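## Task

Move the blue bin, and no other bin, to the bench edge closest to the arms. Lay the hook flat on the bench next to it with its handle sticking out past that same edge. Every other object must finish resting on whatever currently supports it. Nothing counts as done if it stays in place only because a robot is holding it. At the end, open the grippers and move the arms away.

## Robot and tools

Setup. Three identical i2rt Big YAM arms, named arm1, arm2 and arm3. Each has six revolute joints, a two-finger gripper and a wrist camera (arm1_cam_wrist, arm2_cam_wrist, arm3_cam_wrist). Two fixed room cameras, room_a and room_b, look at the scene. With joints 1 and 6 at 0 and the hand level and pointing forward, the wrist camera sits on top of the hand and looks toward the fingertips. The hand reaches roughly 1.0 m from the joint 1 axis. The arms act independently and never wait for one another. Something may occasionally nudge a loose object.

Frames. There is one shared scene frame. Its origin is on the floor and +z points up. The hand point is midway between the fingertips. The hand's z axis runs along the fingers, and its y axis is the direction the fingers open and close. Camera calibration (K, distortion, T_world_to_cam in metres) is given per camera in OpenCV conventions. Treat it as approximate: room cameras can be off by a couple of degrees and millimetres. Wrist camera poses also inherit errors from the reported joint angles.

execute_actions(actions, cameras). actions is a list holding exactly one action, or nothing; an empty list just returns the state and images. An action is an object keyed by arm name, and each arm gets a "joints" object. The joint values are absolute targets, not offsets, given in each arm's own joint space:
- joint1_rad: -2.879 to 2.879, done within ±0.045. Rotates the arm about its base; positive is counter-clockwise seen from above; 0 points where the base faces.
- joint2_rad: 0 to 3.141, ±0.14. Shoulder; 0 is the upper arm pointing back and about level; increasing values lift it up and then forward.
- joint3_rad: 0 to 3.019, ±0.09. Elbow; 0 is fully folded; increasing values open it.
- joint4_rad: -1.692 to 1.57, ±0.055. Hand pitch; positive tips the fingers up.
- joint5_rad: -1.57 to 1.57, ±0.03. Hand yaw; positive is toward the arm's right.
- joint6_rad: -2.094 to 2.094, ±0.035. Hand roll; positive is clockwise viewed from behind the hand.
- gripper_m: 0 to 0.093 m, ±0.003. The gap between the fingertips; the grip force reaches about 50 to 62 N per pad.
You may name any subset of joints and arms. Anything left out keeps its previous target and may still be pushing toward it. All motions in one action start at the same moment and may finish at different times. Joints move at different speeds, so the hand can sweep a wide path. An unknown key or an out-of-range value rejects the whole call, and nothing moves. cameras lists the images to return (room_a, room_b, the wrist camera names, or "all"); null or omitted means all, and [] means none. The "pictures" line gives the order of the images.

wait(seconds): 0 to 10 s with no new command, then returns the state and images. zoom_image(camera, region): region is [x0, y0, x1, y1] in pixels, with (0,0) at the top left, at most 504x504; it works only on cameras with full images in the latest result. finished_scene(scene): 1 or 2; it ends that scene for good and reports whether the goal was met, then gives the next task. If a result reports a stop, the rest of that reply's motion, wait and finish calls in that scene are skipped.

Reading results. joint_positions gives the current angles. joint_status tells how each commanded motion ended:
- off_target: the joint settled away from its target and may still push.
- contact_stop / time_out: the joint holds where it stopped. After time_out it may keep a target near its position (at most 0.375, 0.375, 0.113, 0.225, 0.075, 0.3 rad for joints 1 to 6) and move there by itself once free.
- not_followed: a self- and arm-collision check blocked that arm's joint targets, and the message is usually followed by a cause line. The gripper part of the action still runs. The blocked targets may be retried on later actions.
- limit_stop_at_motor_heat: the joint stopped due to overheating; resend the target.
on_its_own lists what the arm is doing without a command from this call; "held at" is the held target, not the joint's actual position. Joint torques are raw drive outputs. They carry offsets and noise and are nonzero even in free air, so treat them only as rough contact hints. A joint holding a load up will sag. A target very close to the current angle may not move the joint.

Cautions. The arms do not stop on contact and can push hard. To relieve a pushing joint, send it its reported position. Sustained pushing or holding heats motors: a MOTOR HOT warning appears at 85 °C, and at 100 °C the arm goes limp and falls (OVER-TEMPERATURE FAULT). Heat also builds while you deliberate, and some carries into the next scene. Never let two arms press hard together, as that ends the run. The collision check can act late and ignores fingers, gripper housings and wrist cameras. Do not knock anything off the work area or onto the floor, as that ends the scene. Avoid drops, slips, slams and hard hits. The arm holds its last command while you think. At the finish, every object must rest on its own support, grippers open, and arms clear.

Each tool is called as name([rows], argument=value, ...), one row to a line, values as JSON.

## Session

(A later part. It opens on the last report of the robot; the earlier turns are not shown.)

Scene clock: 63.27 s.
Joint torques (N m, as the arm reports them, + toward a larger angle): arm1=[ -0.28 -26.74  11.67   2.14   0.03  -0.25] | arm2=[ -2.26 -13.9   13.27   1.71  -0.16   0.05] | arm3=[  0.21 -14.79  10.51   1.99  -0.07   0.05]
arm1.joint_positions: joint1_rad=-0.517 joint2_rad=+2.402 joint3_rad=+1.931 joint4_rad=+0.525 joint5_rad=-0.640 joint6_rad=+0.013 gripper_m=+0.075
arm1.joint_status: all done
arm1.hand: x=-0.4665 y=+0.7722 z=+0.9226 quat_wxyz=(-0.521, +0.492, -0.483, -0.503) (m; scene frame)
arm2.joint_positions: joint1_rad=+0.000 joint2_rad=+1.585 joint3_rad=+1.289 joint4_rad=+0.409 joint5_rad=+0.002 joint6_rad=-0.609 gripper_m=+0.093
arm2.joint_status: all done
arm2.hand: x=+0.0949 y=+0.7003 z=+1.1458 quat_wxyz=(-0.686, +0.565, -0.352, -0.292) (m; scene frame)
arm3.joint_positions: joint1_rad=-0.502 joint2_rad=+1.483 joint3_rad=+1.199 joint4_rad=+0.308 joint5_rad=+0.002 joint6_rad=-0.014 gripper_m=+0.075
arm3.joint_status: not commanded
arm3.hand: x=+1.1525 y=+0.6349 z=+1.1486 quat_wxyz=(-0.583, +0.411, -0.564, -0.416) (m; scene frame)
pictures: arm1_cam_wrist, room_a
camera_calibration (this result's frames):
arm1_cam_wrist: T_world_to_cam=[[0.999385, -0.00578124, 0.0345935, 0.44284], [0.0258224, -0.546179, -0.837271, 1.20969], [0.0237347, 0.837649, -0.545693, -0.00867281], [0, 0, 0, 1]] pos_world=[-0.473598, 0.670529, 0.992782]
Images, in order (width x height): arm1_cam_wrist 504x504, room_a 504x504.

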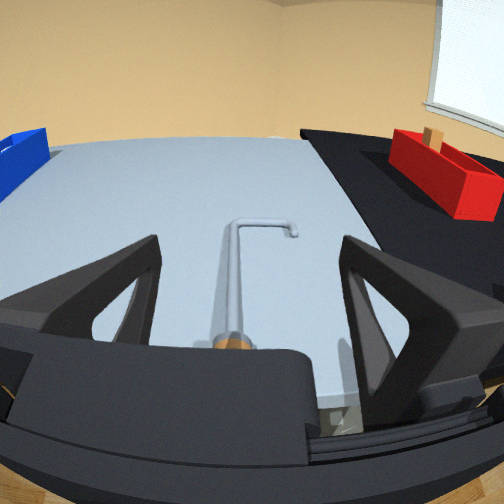

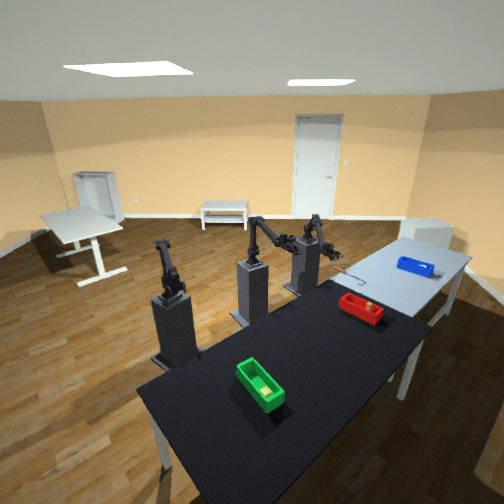

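execute_actions([
  {"arm2":{"joints":{"joint5_rad":-0.4,"joint6_rad":-0.25}},"arm1":{"joints":{"joint1_rad":-0.502,"joint2_rad":2.535,"joint4_rad":0.64,"joint5_rad":-0.668}}},
], cameras=["arm1_cam_wrist"])

Scene clock: 65.10 s.
Joint torques (N m, as the arm reports them, + toward a larger angle): arm1=[ -0.34 -27.7   11.03   2.25  -0.12  -0.25] | arm2=[ -2.27 -14.01  13.27   1.66  -0.16   0.04] | arm3=[  0.17 -14.53  10.51   1.99  -0.07   0.08]
arm1.joint_positions: joint1_rad=-0.508 joint2_rad=+2.536 joint3_rad=+1.931 joint4_rad=+0.623 joint5_rad=-0.666 joint6_rad=+0.013 gripper_m=+0.075
arm1.joint_status: all done
arm1.hand: x=-0.4783 y=+0.7756 z=+0.8254 quat_wxyz=(-0.500, +0.503, -0.488, -0.510) (m; scene frame)
arm2.joint_positions: joint1_rad=+0.000 joint2_rad=+1.585 joint3_rad=+1.289 joint4_rad=+0.409 joint5_rad=-0.398 joint6_rad=-0.260 gripper_m=+0.093
arm2.joint_status: all done
arm2.hand: x=+0.0267 y=+0.6974 z=+1.1442 quat_wxyz=(-0.541, +0.584, -0.326, -0.510) (m; scene frame)
arm3.joint_positions: joint1_rad=-0.502 joint2_rad=+1.483 joint3_rad=+1.199 joint4_rad=+0.308 joint5_rad=+0.002 joint6_rad=-0.014 gripper_m=+0.075
arm3.joint_status: not commanded
arm3.hand: x=+1.1525 y=+0.6349 z=+1.1486 quat_wxyz=(-0.583, +0.411, -0.564, -0.416) (m; scene frame)
pictures: arm1_cam_wrist
camera_calibration (this result's frames):
arm1_cam_wrist: T_world_to_cam=[[0.999486, 0.0291439, 0.0133533, 0.448428], [0.0275901, -0.569919, -0.821237, 1.13648], [-0.0163238, 0.821184, -0.570431, -0.0502909], [0, 0, 0, 1]] pos_world=[-0.480374, 0.675932, 0.898646]
Images, in order (width x height): arm1_cam_wrist 504x504.

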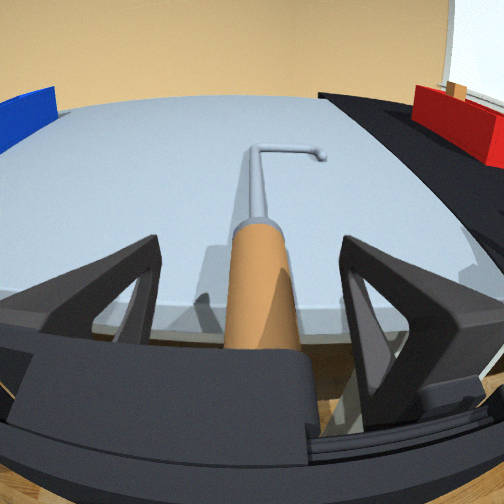

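execute_actions([
  {"arm1":{"joints":{"joint1_rad":-0.52,"joint2_rad":2.597,"joint4_rad":0.667}}},
], cameras=["arm1_cam_wrist"])

Scene clock: 66.23 s.
Joint torques (N m, as the arm reports them, + toward a larger angle): arm1=[ -1.18 -26.71  10.85   2.17  -0.13  -0.26] | arm2=[ -2.33 -14.02  13.28   1.64  -0.16   0.03] | arm3=[ -0.05 -14.24  10.5    2.04  -0.06   0.05]
arm1.joint_positions: joint1_rad=-0.512 joint2_rad=+2.584 joint3_rad=+1.931 joint4_rad=+0.652 joint5_rad=-0.666 joint6_rad=+0.013 gripper_m=+0.075
arm1.joint_status: all done
arm1.hand: x=-0.4768 y=+0.7712 z=+0.7902 quat_wxyz=(-0.494, +0.503, -0.495, -0.508) (m; scene frame)
arm2.joint_positions: joint1_rad=+0.000 joint2_rad=+1.585 joint3_rad=+1.289 joint4_rad=+0.409 joint5_rad=-0.398 joint6_rad=-0.259 gripper_m=+0.093
arm2.joint_status: not commanded
arm2.hand: x=+0.0267 y=+0.6974 z=+1.1442 quat_wxyz=(-0.540, +0.584, -0.327, -0.510) (m; scene frame)
arm3.joint_positions: joint1_rad=-0.502 joint2_rad=+1.483 joint3_rad=+1.199 joint4_rad=+0.308 joint5_rad=+0.002 joint6_rad=-0.014 gripper_m=+0.075
arm3.joint_status: not commanded
arm3.hand: x=+1.1525 y=+0.6349 z=+1.1486 quat_wxyz=(-0.583, +0.411, -0.564, -0.416) (m; scene frame)
pictures: arm1_cam_wrist
camera_calibration (this result's frames):
arm1_cam_wrist: T_world_to_cam=[[0.999685, 0.0250188, 0.00196785, 0.459869], [0.0161652, -0.581968, -0.813051, 1.10237], [-0.0191963, 0.812827, -0.582189, -0.052294], [0, 0, 0, 1]] pos_world=[-0.478548, 0.672543, 0.864931]
Images, in order (width x height): arm1_cam_wrist 504x504.

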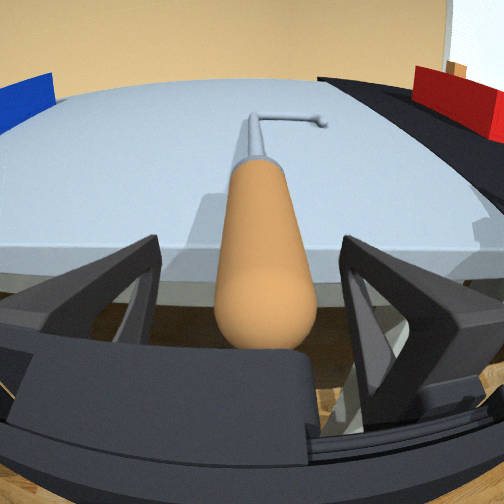

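execute_actions([
  {"arm1":{"joints":{"joint1_rad":-0.497,"joint2_rad":2.64,"joint3_rad":2.07,"joint4_rad":0.592}}},
], cameras=["arm1_cam_wrist"])

Scene clock: 67.43 s.
Joint torques (N m, as the arm reports them, + toward a larger angle): arm1=[ -0.2  -26.49  13.21   1.21  -0.11  -0.26] | arm2=[ -2.36 -13.96  13.28   1.66  -0.16   0.03] | arm3=[  0.01 -14.32  10.47   2.03  -0.04   0.06]
arm1.joint_positions: joint1_rad=-0.504 joint2_rad=+2.624 joint3_rad=+2.026 joint4_rad=+0.603 joint5_rad=-0.666 joint6_rad=+0.013 gripper_m=+0.075
arm1.joint_status: all done
arm1.hand: x=-0.4732 y=+0.7893 z=+0.7942 quat_wxyz=(-0.494, +0.505, -0.491, -0.510) (m; scene frame)
arm2.joint_positions: joint1_rad=+0.000 joint2_rad=+1.585 joint3_rad=+1.289 joint4_rad=+0.409 joint5_rad=-0.398 joint6_rad=-0.259 gripper_m=+0.093
arm2.joint_status: not commanded
arm2.hand: x=+0.0267 y=+0.6974 z=+1.1442 quat_wxyz=(-0.540, +0.584, -0.327, -0.510) (m; scene frame)
arm3.joint_positions: joint1_rad=-0.502 joint2_rad=+1.483 joint3_rad=+1.199 joint4_rad=+0.308 joint5_rad=+0.002 joint6_rad=-0.014 gripper_m=+0.075
arm3.joint_status: not commanded
arm3.hand: x=+1.1525 y=+0.6349 z=+1.1486 quat_wxyz=(-0.583, +0.411, -0.564, -0.416) (m; scene frame)
pictures: arm1_cam_wrist
camera_calibration (this result's frames):
arm1_cam_wrist: T_world_to_cam=[[0.999399, 0.0341654, 0.00580129, 0.445412], [0.0244896, -0.577845, -0.815779, 1.11896], [-0.0245192, 0.815431, -0.578335, -0.0723025], [0, 0, 0, 1]] pos_world=[-0.47432, 0.690328, 0.868429]
Images, in order (width x height): arm1_cam_wrist 504x504.

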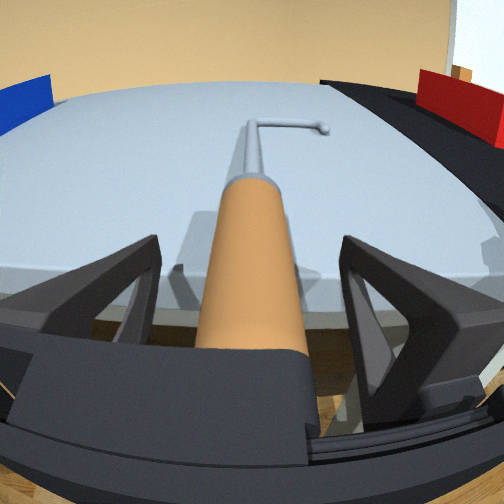

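execute_actions([
  {"arm1":{"joints":{"gripper_m":0.0}}},
], cameras=[])

execute_actions([
  {"arm1":{"joints":{"joint2_rad":2.545,"joint4_rad":0.58,"joint6_rad":0.65}},"arm2":{"joints":{"joint5_rad":-0.9,"joint6_rad":0.0}}},
], cameras=["arm1_cam_wrist","arm2_cam_wrist"])

Scene clock: 68.30 s.
Joint torques (N m, as the arm reports them, + toward a larger angle): arm1=[ -0.33 -26.8   13.08   1.27  -0.11  -0.24] | arm2=[ -2.25 -13.91  13.28   1.65  -0.16   0.03] | arm3=[  0.11 -14.59  10.49   2.02  -0.06   0.06]
arm1.joint_positions: joint1_rad=-0.504 joint2_rad=+2.624 joint3_rad=+2.026 joint4_rad=+0.602 joint5_rad=-0.666 joint6_rad=+0.011 gripper_m=+0.030
arm1.joint_status: gripper_m off_target (ended at +0.030, target +0.000)
arm1.hand: x=-0.4732 y=+0.7893 z=+0.7940 quat_wxyz=(-0.494, +0.505, -0.491, -0.510) (m; scene frame)
arm2.joint_positions: joint1_rad=+0.000 joint2_rad=+1.585 joint3_rad=+1.289 joint4_rad=+0.409 joint5_rad=-0.398 joint6_rad=-0.259 gripper_m=+0.093
arm2.joint_status: not commanded
arm2.hand: x=+0.0267 y=+0.6974 z=+1.1442 quat_wxyz=(-0.540, +0.584, -0.327, -0.510) (m; scene frame)
arm3.joint_positions: joint1_rad=-0.502 joint2_rad=+1.483 joint3_rad=+1.199 joint4_rad=+0.308 joint5_rad=+0.002 joint6_rad=-0.014 gripper_m=+0.075
arm3.joint_status: not commanded
arm3.hand: x=+1.1525 y=+0.6349 z=+1.1486 quat_wxyz=(-0.583, +0.411, -0.564, -0.416) (m; scene frame)
pictures: none
No camera images: the call's "cameras" was empty. Leave "cameras" out to get every camera's image.

Scene clock: 69.93 s.
Joint torques (N m, as the arm reports them, + toward a larger angle): arm1=[ -0.35 -30.94  13.33   2.03  -0.06   0.06] | arm2=[ -2.17 -13.72  13.07   1.45  -0.14   0.02] | arm3=[  0.26 -14.63  10.51   1.92  -0.07   0.04]
arm1.joint_positions: joint1_rad=-0.504 joint2_rad=+2.571 joint3_rad=+2.026 joint4_rad=+0.570 joint5_rad=-0.667 joint6_rad=+0.626 gripper_m=+0.030
arm1.joint_status: all done
arm1.hand: x=-0.4715 y=+0.7920 z=+0.8338 quat_wxyz=(-0.323, +0.334, -0.613, -0.639) (m; scene frame)
arm2.joint_positions: joint1_rad=+0.000 joint2_rad=+1.585 joint3_rad=+1.289 joint4_rad=+0.409 joint5_rad=-0.898 joint6_rad=-0.009 gripper_m=+0.093
arm2.joint_status: all done
arm2.hand: x=-0.0481 y=+0.6574 z=+1.1383 quat_wxyz=(-0.325, +0.638, -0.242, -0.655) (m; scene frame)
arm3.joint_positions: joint1_rad=-0.502 joint2_rad=+1.483 joint3_rad=+1.199 joint4_rad=+0.308 joint5_rad=+0.002 joint6_rad=-0.014 gripper_m=+0.075
arm3.joint_status: not commanded
arm3.hand: x=+1.1525 y=+0.6349 z=+1.1486 quat_wxyz=(-0.583, +0.411, -0.564, -0.416) (m; scene frame)
pictures: arm1_cam_wrist, arm2_cam_wrist
camera_calibration (this result's frames):
arm1_cam_wrist: T_world_to_cam=[[0.826937, 0.0433014, -0.560625, 0.827095], [-0.434717, -0.583155, -0.686259, 0.832427], [-0.356647, 0.811206, -0.463408, -0.300616], [0, 0, 0, 1]] pos_world=[-0.429299, 0.693481, 0.895643]
arm2_cam_wrist: T_world_to_cam=[[0.734287, 0.672858, 0.089917, -0.508312], [0.408955, -0.332738, -0.84973, 1.21143], [-0.541829, 0.660718, -0.519494, 0.249646], [0, 0, 0, 1]] pos_world=[0.0130927, 0.580164, 1.20478]
Images, in order (width x height): arm1_cam_wrist 504x504, arm2_cam_wrist 504x504.

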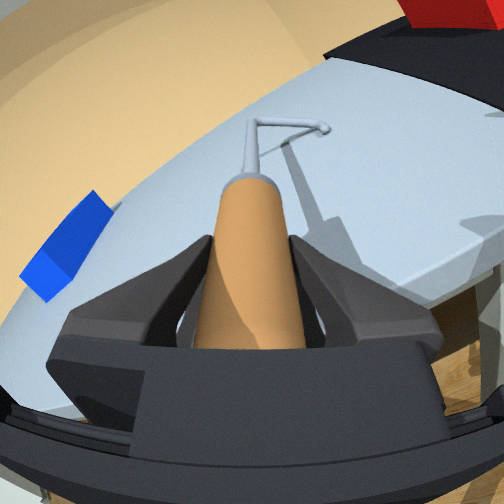

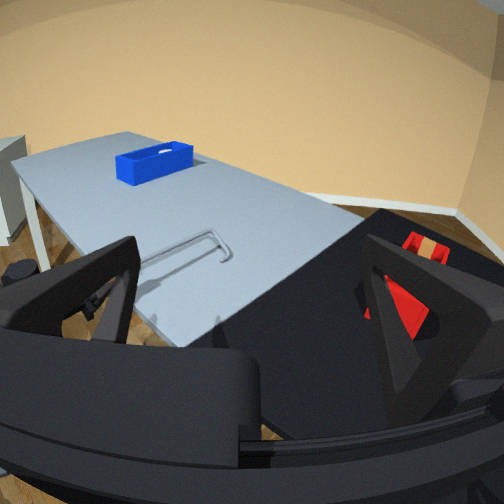

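execute_actions([
  {"arm1":{"joints":{"joint2_rad":2.49,"joint4_rad":0.535,"joint6_rad":1.59}},"arm2":{"joints":{"joint5_rad":-1.2}}},
], cameras=["arm1_cam_wrist","arm2_cam_wrist"])

Scene clock: 71.87 s.
Joint torques (N m, as the arm reports them, + toward a larger angle): arm1=[ -0.45 -31.53  13.59   2.17   0.    -0.02] | arm2=[ -2.27 -13.54  12.88   1.29  -0.13   0.01] | arm3=[ -0.02 -14.68  10.53   1.99  -0.06   0.05]
arm1.joint_positions: joint1_rad=-0.502 joint2_rad=+2.523 joint3_rad=+2.026 joint4_rad=+0.521 joint5_rad=-0.668 joint6_rad=+1.573 gripper_m=+0.030
arm1.joint_status: all done
arm1.hand: x=-0.4725 y=+0.7940 z=+0.8671 quat_wxyz=(+0.005, +0.019, -0.698, -0.715) (m; scene frame)
arm2.joint_positions: joint1_rad=+0.000 joint2_rad=+1.585 joint3_rad=+1.289 joint4_rad=+0.409 joint5_rad=-1.198 joint6_rad=-0.009 gripper_m=+0.093
arm2.joint_status: all done
arm2.hand: x=-0.0802 y=+0.6176 z=+1.1332 quat_wxyz=(-0.227, +0.678, -0.141, -0.684) (m; scene frame)
arm3.joint_positions: joint1_rad=-0.502 joint2_rad=+1.483 joint3_rad=+1.199 joint4_rad=+0.308 joint5_rad=+0.002 joint6_rad=-0.014 gripper_m=+0.075
arm3.joint_status: not commanded
arm3.hand: x=+1.1525 y=+0.6349 z=+1.1486 quat_wxyz=(-0.583, +0.411, -0.564, -0.416) (m; scene frame)
pictures: arm1_cam_wrist, arm2_cam_wrist
camera_calibration (this result's frames):
arm1_cam_wrist: T_world_to_cam=[[0.0271891, 0.028977, -0.99921, 0.860313], [-0.789496, -0.612499, -0.0392451, 0.150689], [-0.613153, 0.78994, 0.00622389, -0.798731], [0, 0, 0, 1]] pos_world=[-0.394167, 0.698317, 0.870518]
arm2_cam_wrist: T_world_to_cam=[[0.501107, 0.858876, 0.105938, -0.609285], [0.51691, -0.19889, -0.832614, 1.11361], [-0.694043, 0.471989, -0.543628, 0.387576], [0, 0, 0, 1]] pos_world=[-0.00132387, 0.561855, 1.20245]
Images, in order (width x height): arm1_cam_wrist 504x504, arm2_cam_wrist 504x504.

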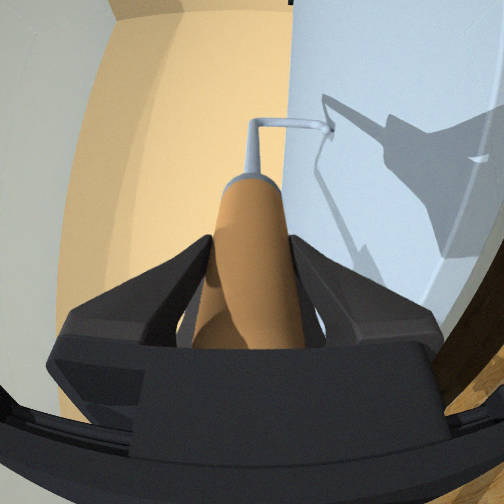

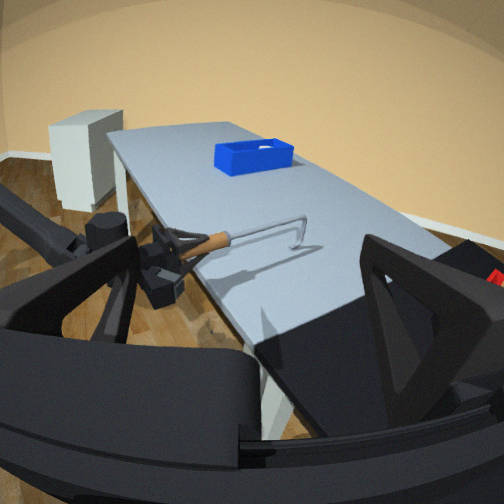

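execute_actions([
  {"arm1":{"joints":{"joint1_rad":0.212,"joint2_rad":2.23,"joint3_rad":1.99,"joint4_rad":0.48,"joint5_rad":0.0}},"arm2":{"joints":{"joint1_rad":0.3,"joint5_rad":-1.0}}},
], cameras=["arm1_cam_wrist","arm2_cam_wrist","room_a"])

Scene clock: 75.17 s.
Joint torques (N m, as the arm reports them, + toward a larger angle): arm1=[ -0.81 -29.54  14.1    2.77   0.03  -0.07] | arm2=[ -2.95 -13.67  13.     1.38   0.     0.  ] | arm3=[  0.03 -14.52  10.47   2.05  -0.07   0.07]
arm1.joint_positions: joint1_rad=+0.214 joint2_rad=+2.259 joint3_rad=+1.949 joint4_rad=+0.450 joint5_rad=-0.001 joint6_rad=+1.576 gripper_m=+0.030
arm1.joint_status: all done
arm1.hand: x=-1.0050 y=+0.9128 z=+1.0437 quat_wxyz=(+0.031, +0.028, -0.654, -0.756) (m; scene frame)
arm2.joint_positions: joint1_rad=+0.307 joint2_rad=+1.585 joint3_rad=+1.289 joint4_rad=+0.409 joint5_rad=-1.002 joint6_rad=-0.008 gripper_m=+0.093
arm2.joint_status: all done
arm2.hand: x=-0.2519 y=+0.6007 z=+1.1362 quat_wxyz=(-0.186, +0.678, -0.105, -0.704) (m; scene frame)
arm3.joint_positions: joint1_rad=-0.502 joint2_rad=+1.483 joint3_rad=+1.199 joint4_rad=+0.308 joint5_rad=+0.002 joint6_rad=-0.014 gripper_m=+0.075
arm3.joint_status: not commanded
arm3.hand: x=+1.1525 y=+0.6349 z=+1.1486 quat_wxyz=(-0.583, +0.411, -0.564, -0.416) (m; scene frame)
pictures: arm1_cam_wrist, arm2_cam_wrist, room_a
camera_calibration (this result's frames):
arm1_cam_wrist: T_world_to_cam=[[-0.00205368, 0.148358, -0.988932, 0.898714], [-0.759088, -0.644013, -0.0950376, -0.0724464], [-0.650985, 0.750491, 0.113939, -1.33459], [0, 0, 0, 1]] pos_world=[-0.921947, 0.821612, 1.03394]
arm2_cam_wrist: T_world_to_cam=[[0.403946, 0.909834, 0.095028, -0.551678], [0.517284, -0.141507, -0.844034, 1.18011], [-0.754483, 0.390101, -0.527804, 0.294081], [0, 0, 0, 1]] pos_world=[-0.165723, 0.554207, 1.20369]
Images, in order (width x height): arm1_cam_wrist 504x504, arm2_cam_wrist 504x504, room_a 504x504.

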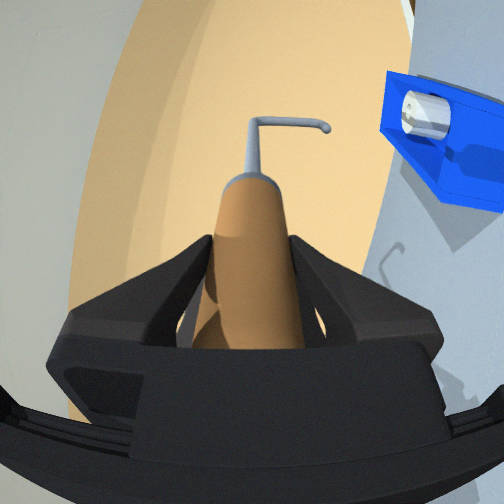

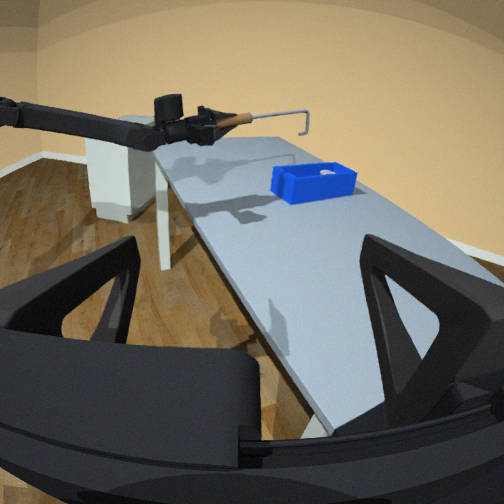

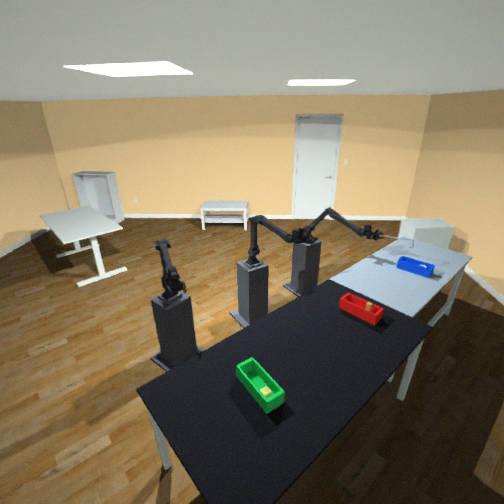

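execute_actions([
  {"arm1":{"joints":{"joint1_rad":0.2,"joint2_rad":2.335}}},
], cameras=["arm1_cam_wrist","arm2_cam_wrist"])

Scene clock: 76.53 s.
Joint torques (N m, as the arm reports them, + toward a larger angle): arm1=[ -1.31 -31.78  14.16   2.84   0.05  -0.07] | arm2=[ -2.9  -13.67  12.99   1.39   0.01   0.  ] | arm3=[ -0.22 -14.54  10.44   2.01  -0.07   0.06]
arm1.joint_positions: joint1_rad=+0.207 joint2_rad=+2.381 joint3_rad=+1.943 joint4_rad=+0.450 joint5_rad=-0.001 joint6_rad=+1.576 gripper_m=+0.030
arm1.joint_status: all done
arm1.hand: x=-0.9989 y=+0.9264 z=+0.9290 quat_wxyz=(+0.027, +0.027, -0.701, -0.712) (m; scene frame)
arm2.joint_positions: joint1_rad=+0.307 joint2_rad=+1.585 joint3_rad=+1.289 joint4_rad=+0.409 joint5_rad=-1.002 joint6_rad=-0.008 gripper_m=+0.093
arm2.joint_status: not commanded
arm2.hand: x=-0.2519 y=+0.6007 z=+1.1362 quat_wxyz=(-0.186, +0.678, -0.105, -0.704) (m; scene frame)
arm3.joint_positions: joint1_rad=-0.502 joint2_rad=+1.483 joint3_rad=+1.199 joint4_rad=+0.308 joint5_rad=+0.002 joint6_rad=-0.014 gripper_m=+0.075
arm3.joint_status: not commanded
arm3.hand: x=+1.1525 y=+0.6349 z=+1.1486 quat_wxyz=(-0.583, +0.411, -0.564, -0.416) (m; scene frame)
pictures: arm1_cam_wrist, arm2_cam_wrist
camera_calibration (this result's frames):
arm1_cam_wrist: T_world_to_cam=[[0.00859984, 0.0203853, -0.999755, 0.922514], [-0.763517, -0.645486, -0.0197294, -0.142952], [-0.64573, 0.7635, 0.0100135, -1.238], [0, 0, 0, 1]] pos_world=[-0.916494, 0.834134, 0.931865]
arm2_cam_wrist: T_world_to_cam=[[0.403946, 0.909834, 0.095028, -0.551678], [0.517284, -0.141507, -0.844034, 1.18011], [-0.754483, 0.390101, -0.527804, 0.294081], [0, 0, 0, 1]] pos_world=[-0.165723, 0.554207, 1.20369]
Images, in order (width x height): arm1_cam_wrist 504x504, arm2_cam_wrist 504x504.

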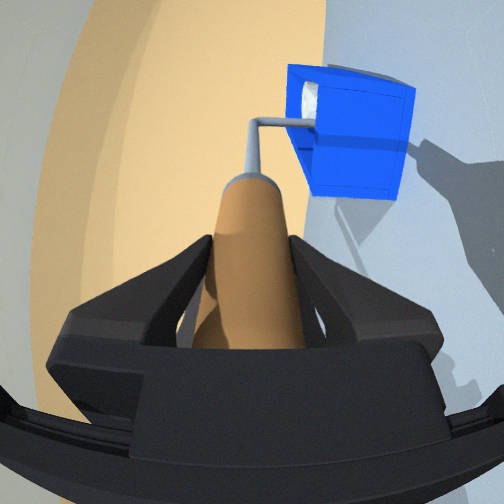

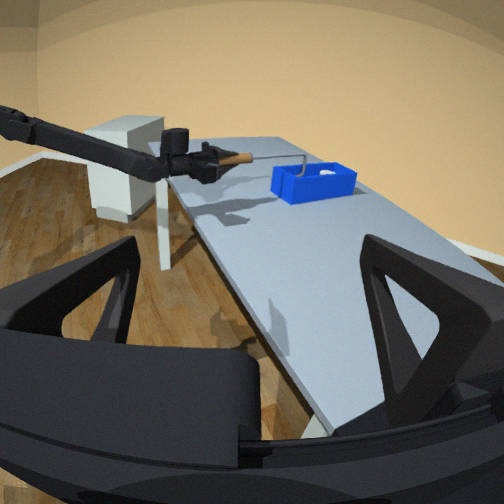

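execute_actions([
  {"arm1":{"joints":{"joint2_rad":2.25,"joint3_rad":1.70,"joint4_rad":0.665}}},
], cameras=["arm1_cam_wrist","arm2_cam_wrist"])

Scene clock: 78.20 s.
Joint torques (N m, as the arm reports them, + toward a larger angle): arm1=[ -1.33 -26.64  10.49   2.64   0.04  -0.08] | arm2=[ -2.83 -13.79  12.99   1.38   0.     0.  ] | arm3=[  0.08 -14.41  10.51   2.05  -0.07   0.08]
arm1.joint_positions: joint1_rad=+0.207 joint2_rad=+2.265 joint3_rad=+1.692 joint4_rad=+0.641 joint5_rad=-0.001 joint6_rad=+1.577 gripper_m=+0.030
arm1.joint_status: all done
arm1.hand: x=-0.9950 y=+0.8743 z=+0.9336 quat_wxyz=(+0.028, +0.026, -0.681, -0.732) (m; scene frame)
arm2.joint_positions: joint1_rad=+0.307 joint2_rad=+1.585 joint3_rad=+1.289 joint4_rad=+0.409 joint5_rad=-1.002 joint6_rad=-0.008 gripper_m=+0.093
arm2.joint_status: not commanded
arm2.hand: x=-0.2519 y=+0.6007 z=+1.1362 quat_wxyz=(-0.186, +0.678, -0.105, -0.704) (m; scene frame)
arm3.joint_positions: joint1_rad=-0.502 joint2_rad=+1.483 joint3_rad=+1.199 joint4_rad=+0.308 joint5_rad=+0.002 joint6_rad=-0.014 gripper_m=+0.075
arm3.joint_status: not commanded
arm3.hand: x=+1.1525 y=+0.6349 z=+1.1486 quat_wxyz=(-0.583, +0.411, -0.564, -0.416) (m; scene frame)
pictures: arm1_cam_wrist, arm2_cam_wrist
camera_calibration (this result's frames):
arm1_cam_wrist: T_world_to_cam=[[0.00281818, 0.0768755, -0.997037, 0.870503], [-0.763426, -0.643815, -0.0517986, -0.144947], [-0.645889, 0.76131, 0.0568744, -1.23779], [0, 0, 0, 1]] pos_world=[-0.912582, 0.782099, 0.930814]
arm2_cam_wrist: T_world_to_cam=[[0.403946, 0.909834, 0.095028, -0.551678], [0.517284, -0.141507, -0.844034, 1.18011], [-0.754483, 0.390101, -0.527804, 0.294081], [0, 0, 0, 1]] pos_world=[-0.165723, 0.554207, 1.20369]
Images, in order (width x height): arm1_cam_wrist 504x504, arm2_cam_wrist 504x504.

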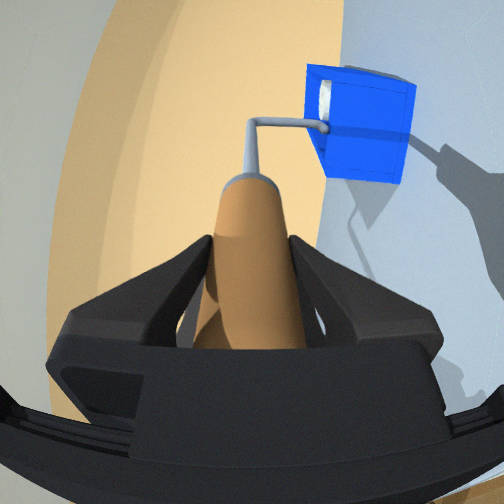

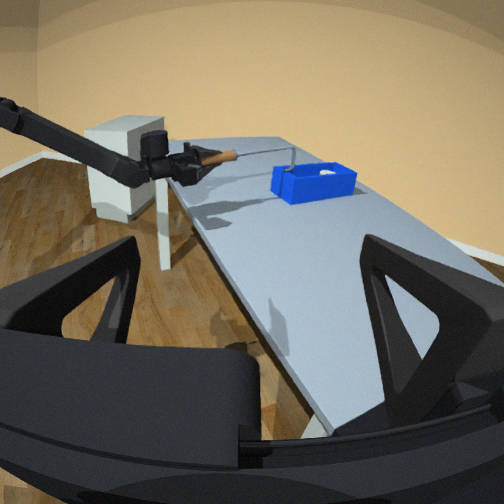

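execute_actions([
  {"arm1":{"joints":{"joint2_rad":2.35,"joint3_rad":1.89,"joint4_rad":0.575}}},
], cameras=["arm1_cam_wrist","arm2_cam_wrist"])

Scene clock: 79.53 s.
Joint torques (N m, as the arm reports them, + toward a larger angle): arm1=[ -1.35 -29.48  15.94   2.53   0.06  -0.09] | arm2=[ -2.99 -13.77  12.98   1.37   0.02   0.  ] | arm3=[  0.26 -14.29  10.59   2.04  -0.08   0.07]
arm1.joint_positions: joint1_rad=+0.207 joint2_rad=+2.380 joint3_rad=+1.813 joint4_rad=+0.555 joint5_rad=-0.001 joint6_rad=+1.578 gripper_m=+0.030
arm1.joint_status: all done
arm1.hand: x=-0.9968 y=+0.9028 z=+0.8811 quat_wxyz=(+0.027, +0.027, -0.709, -0.704) (m; scene frame)
arm2.joint_positions: joint1_rad=+0.307 joint2_rad=+1.585 joint3_rad=+1.289 joint4_rad=+0.409 joint5_rad=-1.002 joint6_rad=-0.008 gripper_m=+0.093
arm2.joint_status: not commanded
arm2.hand: x=-0.2519 y=+0.6007 z=+1.1362 quat_wxyz=(-0.186, +0.678, -0.105, -0.704) (m; scene frame)
arm3.joint_positions: joint1_rad=-0.502 joint2_rad=+1.483 joint3_rad=+1.199 joint4_rad=+0.308 joint5_rad=+0.002 joint6_rad=-0.014 gripper_m=+0.075
arm3.joint_status: not commanded
arm3.hand: x=+1.1525 y=+0.6349 z=+1.1486 quat_wxyz=(-0.583, +0.411, -0.564, -0.416) (m; scene frame)
pictures: arm1_cam_wrist, arm2_cam_wrist
camera_calibration (this result's frames):
arm1_cam_wrist: T_world_to_cam=[[0.00802908, -0.00261205, -0.999964, 0.895497], [-0.763621, -0.64565, -0.00444487, -0.170951], [-0.645615, 0.763629, -0.00717859, -1.203], [0, 0, 0, 1]] pos_world=[-0.914404, 0.810607, 0.88607]
arm2_cam_wrist: T_world_to_cam=[[0.403946, 0.909834, 0.095028, -0.551678], [0.517284, -0.141507, -0.844034, 1.18011], [-0.754483, 0.390101, -0.527804, 0.294081], [0, 0, 0, 1]] pos_world=[-0.165723, 0.554207, 1.20369]
Images, in order (width x height): arm1_cam_wrist 504x504, arm2_cam_wrist 504x504.

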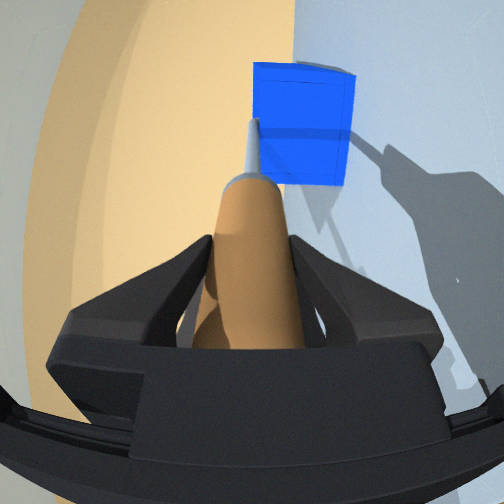

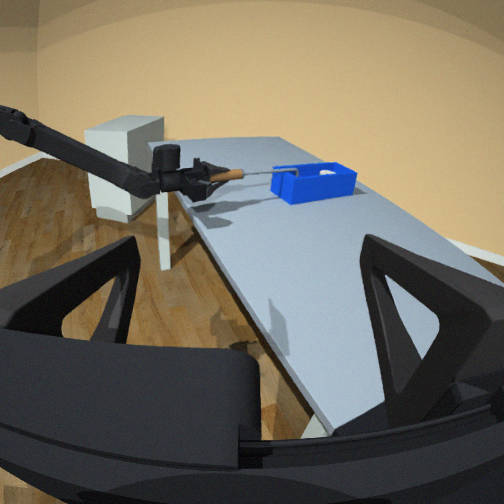

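execute_actions([
  {"arm1":{"joints":{"joint2_rad":2.265,"joint3_rad":1.65,"joint4_rad":0.655}}},
], cameras=["arm1_cam_wrist","arm2_cam_wrist"])

Scene clock: 80.67 s.
Joint torques (N m, as the arm reports them, + toward a larger angle): arm1=[ -1.33 -27.07  10.61   2.94   0.05  -0.1 ] | arm2=[ -2.92 -13.77  13.01   1.38   0.02   0.  ] | arm3=[  0.19 -14.33  10.54   1.92  -0.09   0.07]
arm1.joint_positions: joint1_rad=+0.207 joint2_rad=+2.286 joint3_rad=+1.635 joint4_rad=+0.622 joint5_rad=-0.001 joint6_rad=+1.579 gripper_m=+0.030
arm1.joint_status: all done
arm1.hand: x=-0.9938 y=+0.8632 z=+0.8797 quat_wxyz=(+0.027, +0.027, -0.715, -0.698) (m; scene frame)
arm2.joint_positions: joint1_rad=+0.307 joint2_rad=+1.585 joint3_rad=+1.289 joint4_rad=+0.409 joint5_rad=-1.002 joint6_rad=-0.008 gripper_m=+0.093
arm2.joint_status: not commanded
arm2.hand: x=-0.2519 y=+0.6007 z=+1.1362 quat_wxyz=(-0.186, +0.678, -0.105, -0.704) (m; scene frame)
arm3.joint_positions: joint1_rad=-0.502 joint2_rad=+1.483 joint3_rad=+1.199 joint4_rad=+0.308 joint5_rad=+0.002 joint6_rad=-0.014 gripper_m=+0.075
arm3.joint_status: not commanded
arm3.hand: x=+1.1525 y=+0.6349 z=+1.1486 quat_wxyz=(-0.583, +0.411, -0.564, -0.416) (m; scene frame)
pictures: arm1_cam_wrist, arm2_cam_wrist
camera_calibration (this result's frames):
arm1_cam_wrist: T_world_to_cam=[[0.00890138, -0.0193779, -0.999773, 0.909079], [-0.7637, -0.645546, 0.00571261, -0.203349], [-0.64551, 0.763476, -0.0205451, -1.15886], [0, 0, 0, 1]] pos_world=[-0.911444, 0.771105, 0.886225]
arm2_cam_wrist: T_world_to_cam=[[0.403946, 0.909834, 0.095028, -0.551678], [0.517284, -0.141507, -0.844034, 1.18011], [-0.754483, 0.390101, -0.527804, 0.294081], [0, 0, 0, 1]] pos_world=[-0.165723, 0.554207, 1.20369]
Images, in order (width x height): arm1_cam_wrist 504x504, arm2_cam_wrist 504x504.

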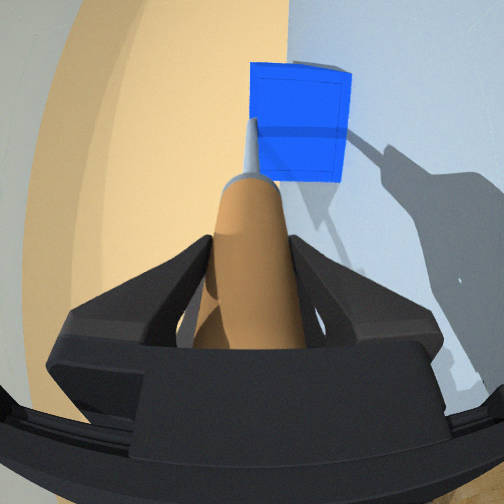

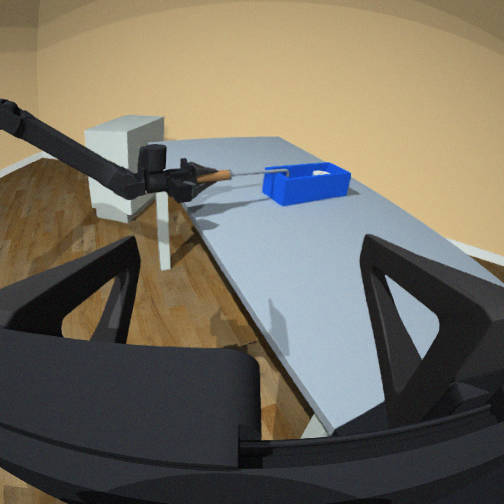

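execute_actions([
  {"arm1":{"joints":{"joint2_rad":2.13,"joint3_rad":1.40,"joint4_rad":0.77}}},
], cameras=["arm2_cam_wrist"])

execute_actions([
  {"arm1":{"joints":{"joint2_rad":2.005,"joint3_rad":1.155,"joint4_rad":0.89}}},
], cameras=["arm1_cam_wrist","arm2_cam_wrist"])

Scene clock: 82.83 s.
Joint torques (N m, as the arm reports them, + toward a larger angle): arm1=[ -1.38 -25.01   9.62   3.19   0.05  -0.1 ] | arm2=[ -2.87 -13.7   13.01   1.43   0.01   0.  ] | arm3=[  0.01 -14.39  10.51   2.06  -0.07   0.08]
arm1.joint_positions: joint1_rad=+0.207 joint2_rad=+2.156 joint3_rad=+1.389 joint4_rad=+0.730 joint5_rad=-0.001 joint6_rad=+1.579 gripper_m=+0.030
arm1.joint_status: all done
arm1.hand: x=-0.9891 y=+0.8005 z=+0.8797 quat_wxyz=(+0.027, +0.027, -0.718, -0.695) (m; scene frame)
arm2.joint_positions: joint1_rad=+0.307 joint2_rad=+1.585 joint3_rad=+1.289 joint4_rad=+0.409 joint5_rad=-1.002 joint6_rad=-0.008 gripper_m=+0.093
arm2.joint_status: not commanded
arm2.hand: x=-0.2519 y=+0.6007 z=+1.1362 quat_wxyz=(-0.186, +0.678, -0.105, -0.704) (m; scene frame)
arm3.joint_positions: joint1_rad=-0.502 joint2_rad=+1.483 joint3_rad=+1.199 joint4_rad=+0.308 joint5_rad=+0.002 joint6_rad=-0.014 gripper_m=+0.075
arm3.joint_status: not commanded
arm3.hand: x=+1.1525 y=+0.6349 z=+1.1486 quat_wxyz=(-0.583, +0.411, -0.564, -0.416) (m; scene frame)
pictures: arm2_cam_wrist
camera_calibration (this result's frames):
arm2_cam_wrist: T_world_to_cam=[[0.403946, 0.909834, 0.095028, -0.551678], [0.517284, -0.141507, -0.844034, 1.18011], [-0.754483, 0.390101, -0.527804, 0.294081], [0, 0, 0, 1]] pos_world=[-0.165723, 0.554207, 1.20369]
Images, in order (width x height): arm2_cam_wrist 504x504.

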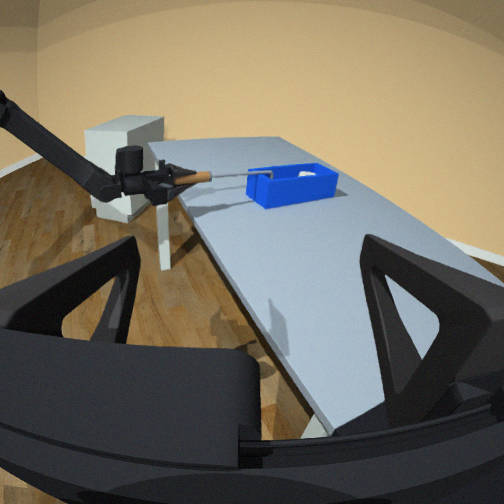

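Scene clock: 83.77 s.
Joint torques (N m, as the arm reports them, + toward a larger angle): arm1=[ -1.36 -21.68   9.17   3.27   0.05  -0.1 ] | arm2=[ -2.79 -13.85  12.98   1.4    0.02   0.01] | arm3=[  0.04 -14.4   10.5    2.    -0.09   0.05]
arm1.joint_positions: joint1_rad=+0.207 joint2_rad=+2.029 joint3_rad=+1.139 joint4_rad=+0.848 joint5_rad=-0.001 joint6_rad=+1.579 gripper_m=+0.030
arm1.joint_status: all done
arm1.hand: x=-0.9837 y=+0.7288 z=+0.8784 quat_wxyz=(+0.027, +0.027, -0.720, -0.693) (m; scene frame)
arm2.joint_positions: joint1_rad=+0.307 joint2_rad=+1.585 joint3_rad=+1.289 joint4_rad=+0.409 joint5_rad=-1.002 joint6_rad=-0.008 gripper_m=+0.093
arm2.joint_status: not commanded
arm2.hand: x=-0.2519 y=+0.6007 z=+1.1362 quat_wxyz=(-0.186, +0.678, -0.105, -0.704) (m; scene frame)
arm3.joint_positions: joint1_rad=-0.502 joint2_rad=+1.483 joint3_rad=+1.199 joint4_rad=+0.308 joint5_rad=+0.002 joint6_rad=-0.014 gripper_m=+0.075
arm3.joint_status: not commanded
arm3.hand: x=+1.1525 y=+0.6349 z=+1.1486 quat_wxyz=(-0.583, +0.411, -0.564, -0.416) (m; scene frame)
pictures: arm1_cam_wrist, arm2_cam_wrist
camera_calibration (this result's frames):
arm1_cam_wrist: T_world_to_cam=[[0.00989613, -0.0326876, -0.999417, 0.915512], [-0.76377, -0.645347, 0.0135443, -0.289507], [-0.645413, 0.76319, -0.0313522, -1.03996], [0, 0, 0, 1]] pos_world=[-0.90138, 0.636781, 0.886294]
arm2_cam_wrist: T_world_to_cam=[[0.403946, 0.909834, 0.095028, -0.551678], [0.517284, -0.141507, -0.844034, 1.18011], [-0.754483, 0.390101, -0.527804, 0.294081], [0, 0, 0, 1]] pos_world=[-0.165723, 0.554207, 1.20369]
Images, in order (width x height): arm1_cam_wrist 504x504, arm2_cam_wrist 504x504.

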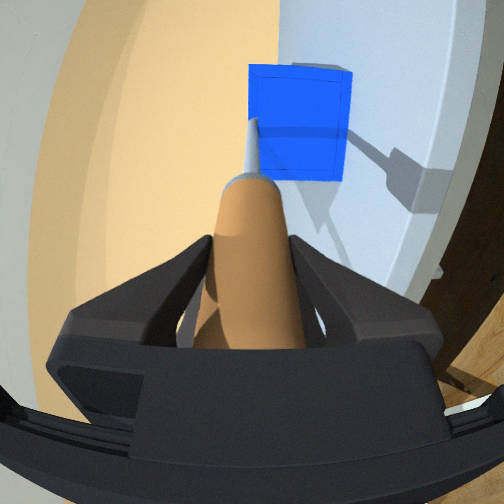

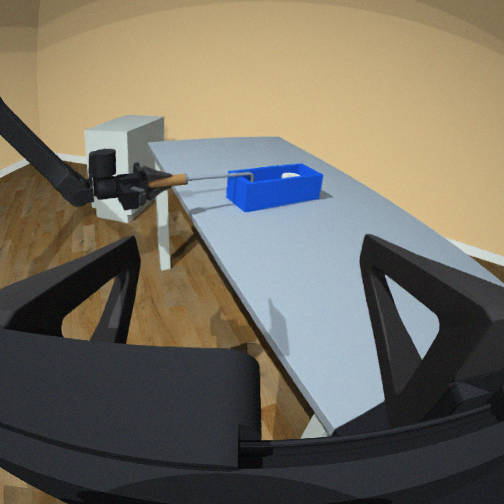

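execute_actions([
  {"arm1":{"joints":{"joint2_rad":1.868,"joint3_rad":0.905,"joint4_rad":1.015}}},
], cameras=["arm1_cam_wrist","arm2_cam_wrist"])

Scene clock: 84.90 s.
Joint torques (N m, as the arm reports them, + toward a larger angle): arm1=[ -1.3  -18.06   8.52   3.42   0.05  -0.1 ] | arm2=[ -3.01 -13.77  13.01   1.4    0.01   0.  ] | arm3=[  0.16 -14.36  10.5    2.01  -0.06   0.05]
arm1.joint_positions: joint1_rad=+0.207 joint2_rad=+1.887 joint3_rad=+0.885 joint4_rad=+0.968 joint5_rad=-0.001 joint6_rad=+1.579 gripper_m=+0.030
arm1.joint_status: all done
arm1.hand: x=-0.9777 y=+0.6484 z=+0.8843 quat_wxyz=(+0.027, +0.027, -0.717, -0.696) (m; scene frame)
arm2.joint_positions: joint1_rad=+0.307 joint2_rad=+1.585 joint3_rad=+1.289 joint4_rad=+0.409 joint5_rad=-1.002 joint6_rad=-0.008 gripper_m=+0.093
arm2.joint_status: not commanded
arm2.hand: x=-0.2519 y=+0.6007 z=+1.1362 quat_wxyz=(-0.186, +0.678, -0.105, -0.704) (m; scene frame)
arm3.joint_positions: joint1_rad=-0.502 joint2_rad=+1.483 joint3_rad=+1.199 joint4_rad=+0.308 joint5_rad=+0.002 joint6_rad=-0.014 gripper_m=+0.075
arm3.joint_status: not commanded
arm3.hand: x=+1.1525 y=+0.6349 z=+1.1486 quat_wxyz=(-0.583, +0.411, -0.564, -0.416) (m; scene frame)
pictures: arm1_cam_wrist, arm2_cam_wrist
camera_calibration (this result's frames):
arm1_cam_wrist: T_world_to_cam=[[0.00929947, -0.0247023, -0.999652, 0.913118], [-0.763727, -0.645479, 0.00884562, -0.332628], [-0.645472, 0.763379, -0.0248684, -0.980458], [0, 0, 0, 1]] pos_world=[-0.895387, 0.556313, 0.89136]
arm2_cam_wrist: T_world_to_cam=[[0.403946, 0.909834, 0.095028, -0.551678], [0.517284, -0.141507, -0.844034, 1.18011], [-0.754483, 0.390101, -0.527804, 0.294081], [0, 0, 0, 1]] pos_world=[-0.165723, 0.554207, 1.20369]
Images, in order (width x height): arm1_cam_wrist 504x504, arm2_cam_wrist 504x504.

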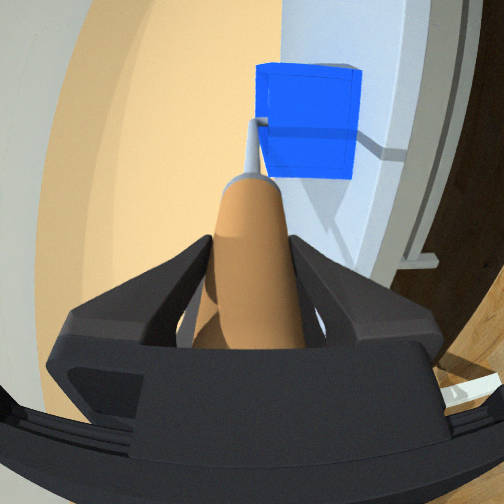

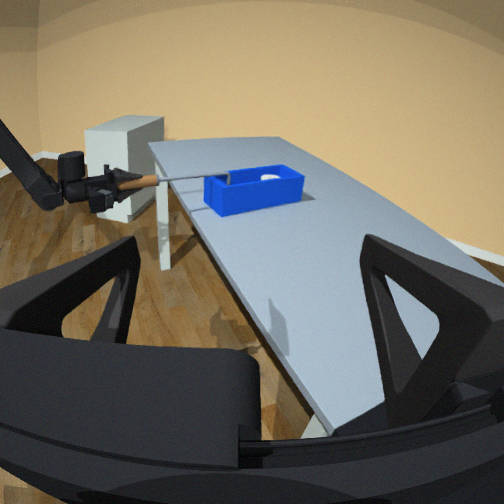

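execute_actions([
  {"arm1":{"joints":{"joint2_rad":1.79,"joint3_rad":0.76,"joint4_rad":1.08}}},
], cameras=["arm1_cam_wrist","arm2_cam_wrist","room_b"])

zoom_image(camera="arm2_cam_wrist", region=[140, 140, 300, 260])

zoom_image(camera="arm1_cam_wrist", region=[240, 40, 420, 220])

Scene clock: 85.97 s.
Joint torques (N m, as the arm reports them, + toward a larger angle): arm1=[ -1.32 -16.65   8.16   3.57   0.05  -0.1 ] | arm2=[ -2.99 -13.64  13.01   1.4    0.01   0.01] | arm3=[  0.33 -14.24  10.55   2.01  -0.06   0.08]
arm1.joint_positions: joint1_rad=+0.207 joint2_rad=+1.814 joint3_rad=+0.738 joint4_rad=+1.030 joint5_rad=-0.001 joint6_rad=+1.579 gripper_m=+0.030
arm1.joint_status: all done
arm1.hand: x=-0.9740 y=+0.5989 z=+0.8791 quat_wxyz=(+0.027, +0.027, -0.721, -0.692) (m; scene frame)
arm2.joint_positions: joint1_rad=+0.307 joint2_rad=+1.585 joint3_rad=+1.289 joint4_rad=+0.409 joint5_rad=-1.002 joint6_rad=-0.008 gripper_m=+0.093
arm2.joint_status: not commanded
arm2.hand: x=-0.2519 y=+0.6007 z=+1.1362 quat_wxyz=(-0.186, +0.678, -0.105, -0.704) (m; scene frame)
arm3.joint_positions: joint1_rad=-0.502 joint2_rad=+1.483 joint3_rad=+1.199 joint4_rad=+0.308 joint5_rad=+0.002 joint6_rad=-0.014 gripper_m=+0.075
arm3.joint_status: not commanded
arm3.hand: x=+1.1525 y=+0.6349 z=+1.1486 quat_wxyz=(-0.583, +0.411, -0.564, -0.416) (m; scene frame)
pictures: arm1_cam_wrist, arm2_cam_wrist, room_b
camera_calibration (this result's frames):
arm1_cam_wrist: T_world_to_cam=[[0.0102084, -0.0368695, -0.999268, 0.914523], [-0.763793, -0.645263, 0.0160051, -0.368136], [-0.64538, 0.763071, -0.0347478, -0.931456], [0, 0, 0, 1]] pos_world=[-0.89166, 0.50694, 0.887379]
arm2_cam_wrist: T_world_to_cam=[[0.403946, 0.909834, 0.095028, -0.551678], [0.517284, -0.141507, -0.844034, 1.18011], [-0.754483, 0.390101, -0.527804, 0.294081], [0, 0, 0, 1]] pos_world=[-0.165723, 0.554207, 1.20369]
Images, in order (width x height): arm1_cam_wrist 504x504, arm2_cam_wrist 504x504, room_b 504x504.

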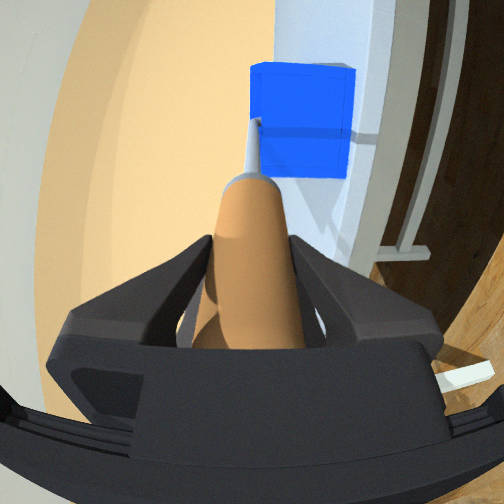

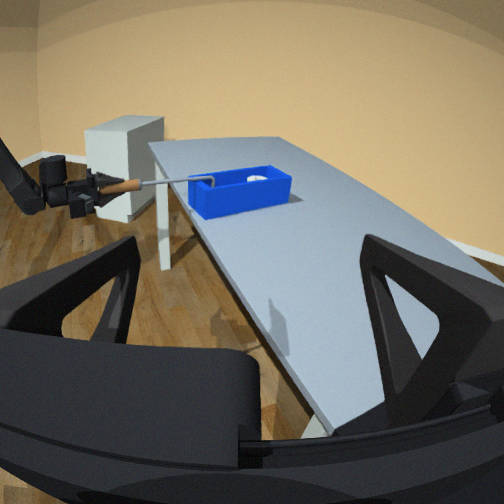

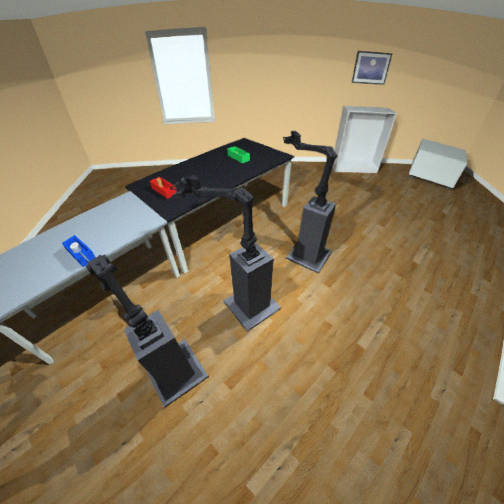

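Region (140, 140, 300, 260) of arm2_cam_wrist's 504x504 image, scaled by 3.150, with more detail than that image has; it fills the top 378 rows of this view, and the rest is white.

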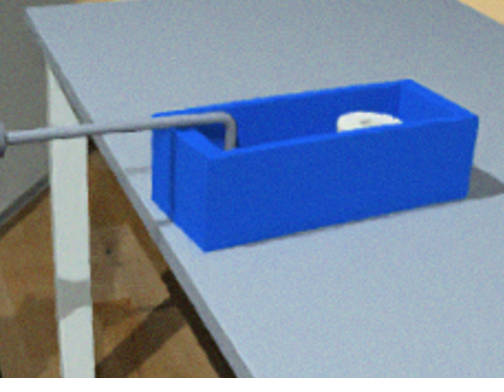

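Region (240, 40, 420, 220) of arm1_cam_wrist's 504x504 image, scaled by 2.800, with more detail than that image has.

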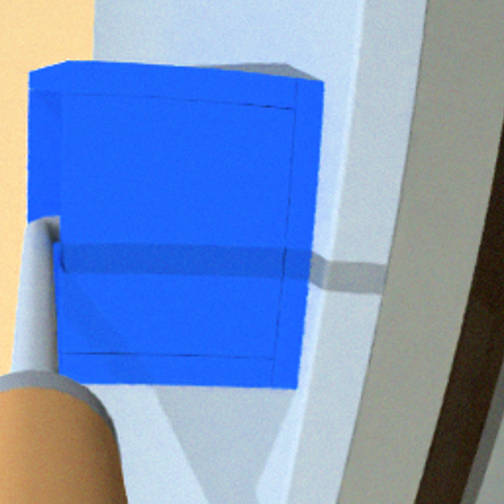

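execute_actions([
  {"arm1":{"joints":{"joint3_rad":1.03}}},
], cameras=["arm2_cam_wrist"])

Scene clock: 87.50 s.
Joint torques (N m, as the arm reports them, + toward a larger angle): arm1=[ -1.34 -17.93  11.58   3.1    0.01  -0.09] | arm2=[ -2.75 -13.76  13.     1.39   0.01   0.01] | arm3=[  0.43 -14.35  10.53   2.    -0.06   0.05]
arm1.joint_positions: joint1_rad=+0.207 joint2_rad=+1.807 joint3_rad=+0.988 joint4_rad=+1.040 joint5_rad=-0.001 joint6_rad=+1.579 gripper_m=+0.030
arm1.joint_status: all done
arm1.hand: x=-0.9801 y=+0.6692 z=+1.0030 quat_wxyz=(+0.031, +0.024, -0.622, -0.782) (m; scene frame)
arm2.joint_positions: joint1_rad=+0.307 joint2_rad=+1.585 joint3_rad=+1.289 joint4_rad=+0.409 joint5_rad=-1.002 joint6_rad=-0.008 gripper_m=+0.093
arm2.joint_status: not commanded
arm2.hand: x=-0.2519 y=+0.6007 z=+1.1362 quat_wxyz=(-0.186, +0.678, -0.105, -0.704) (m; scene frame)
arm3.joint_positions: joint1_rad=-0.502 joint2_rad=+1.483 joint3_rad=+1.199 joint4_rad=+0.308 joint5_rad=+0.002 joint6_rad=-0.014 gripper_m=+0.075
arm3.joint_status: not commanded
arm3.hand: x=+1.1525 y=+0.6349 z=+1.1486 quat_wxyz=(-0.583, +0.411, -0.564, -0.416) (m; scene frame)
pictures: arm2_cam_wrist
camera_calibration (this result's frames):
arm2_cam_wrist: T_world_to_cam=[[0.403946, 0.909834, 0.095028, -0.551678], [0.517284, -0.141507, -0.844034, 1.18011], [-0.754483, 0.390101, -0.527804, 0.294081], [0, 0, 0, 1]] pos_world=[-0.165723, 0.554207, 1.20369]
Images, in order (width x height): arm2_cam_wrist 504x504.

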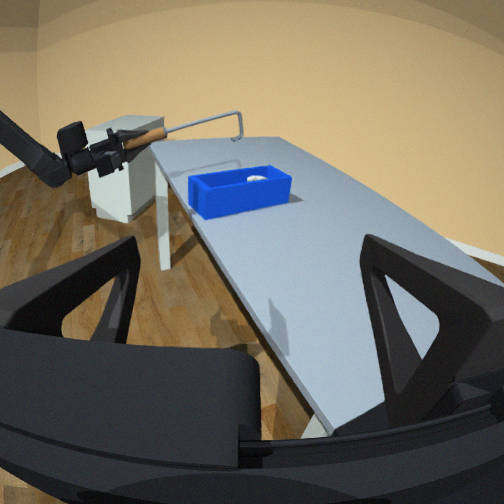

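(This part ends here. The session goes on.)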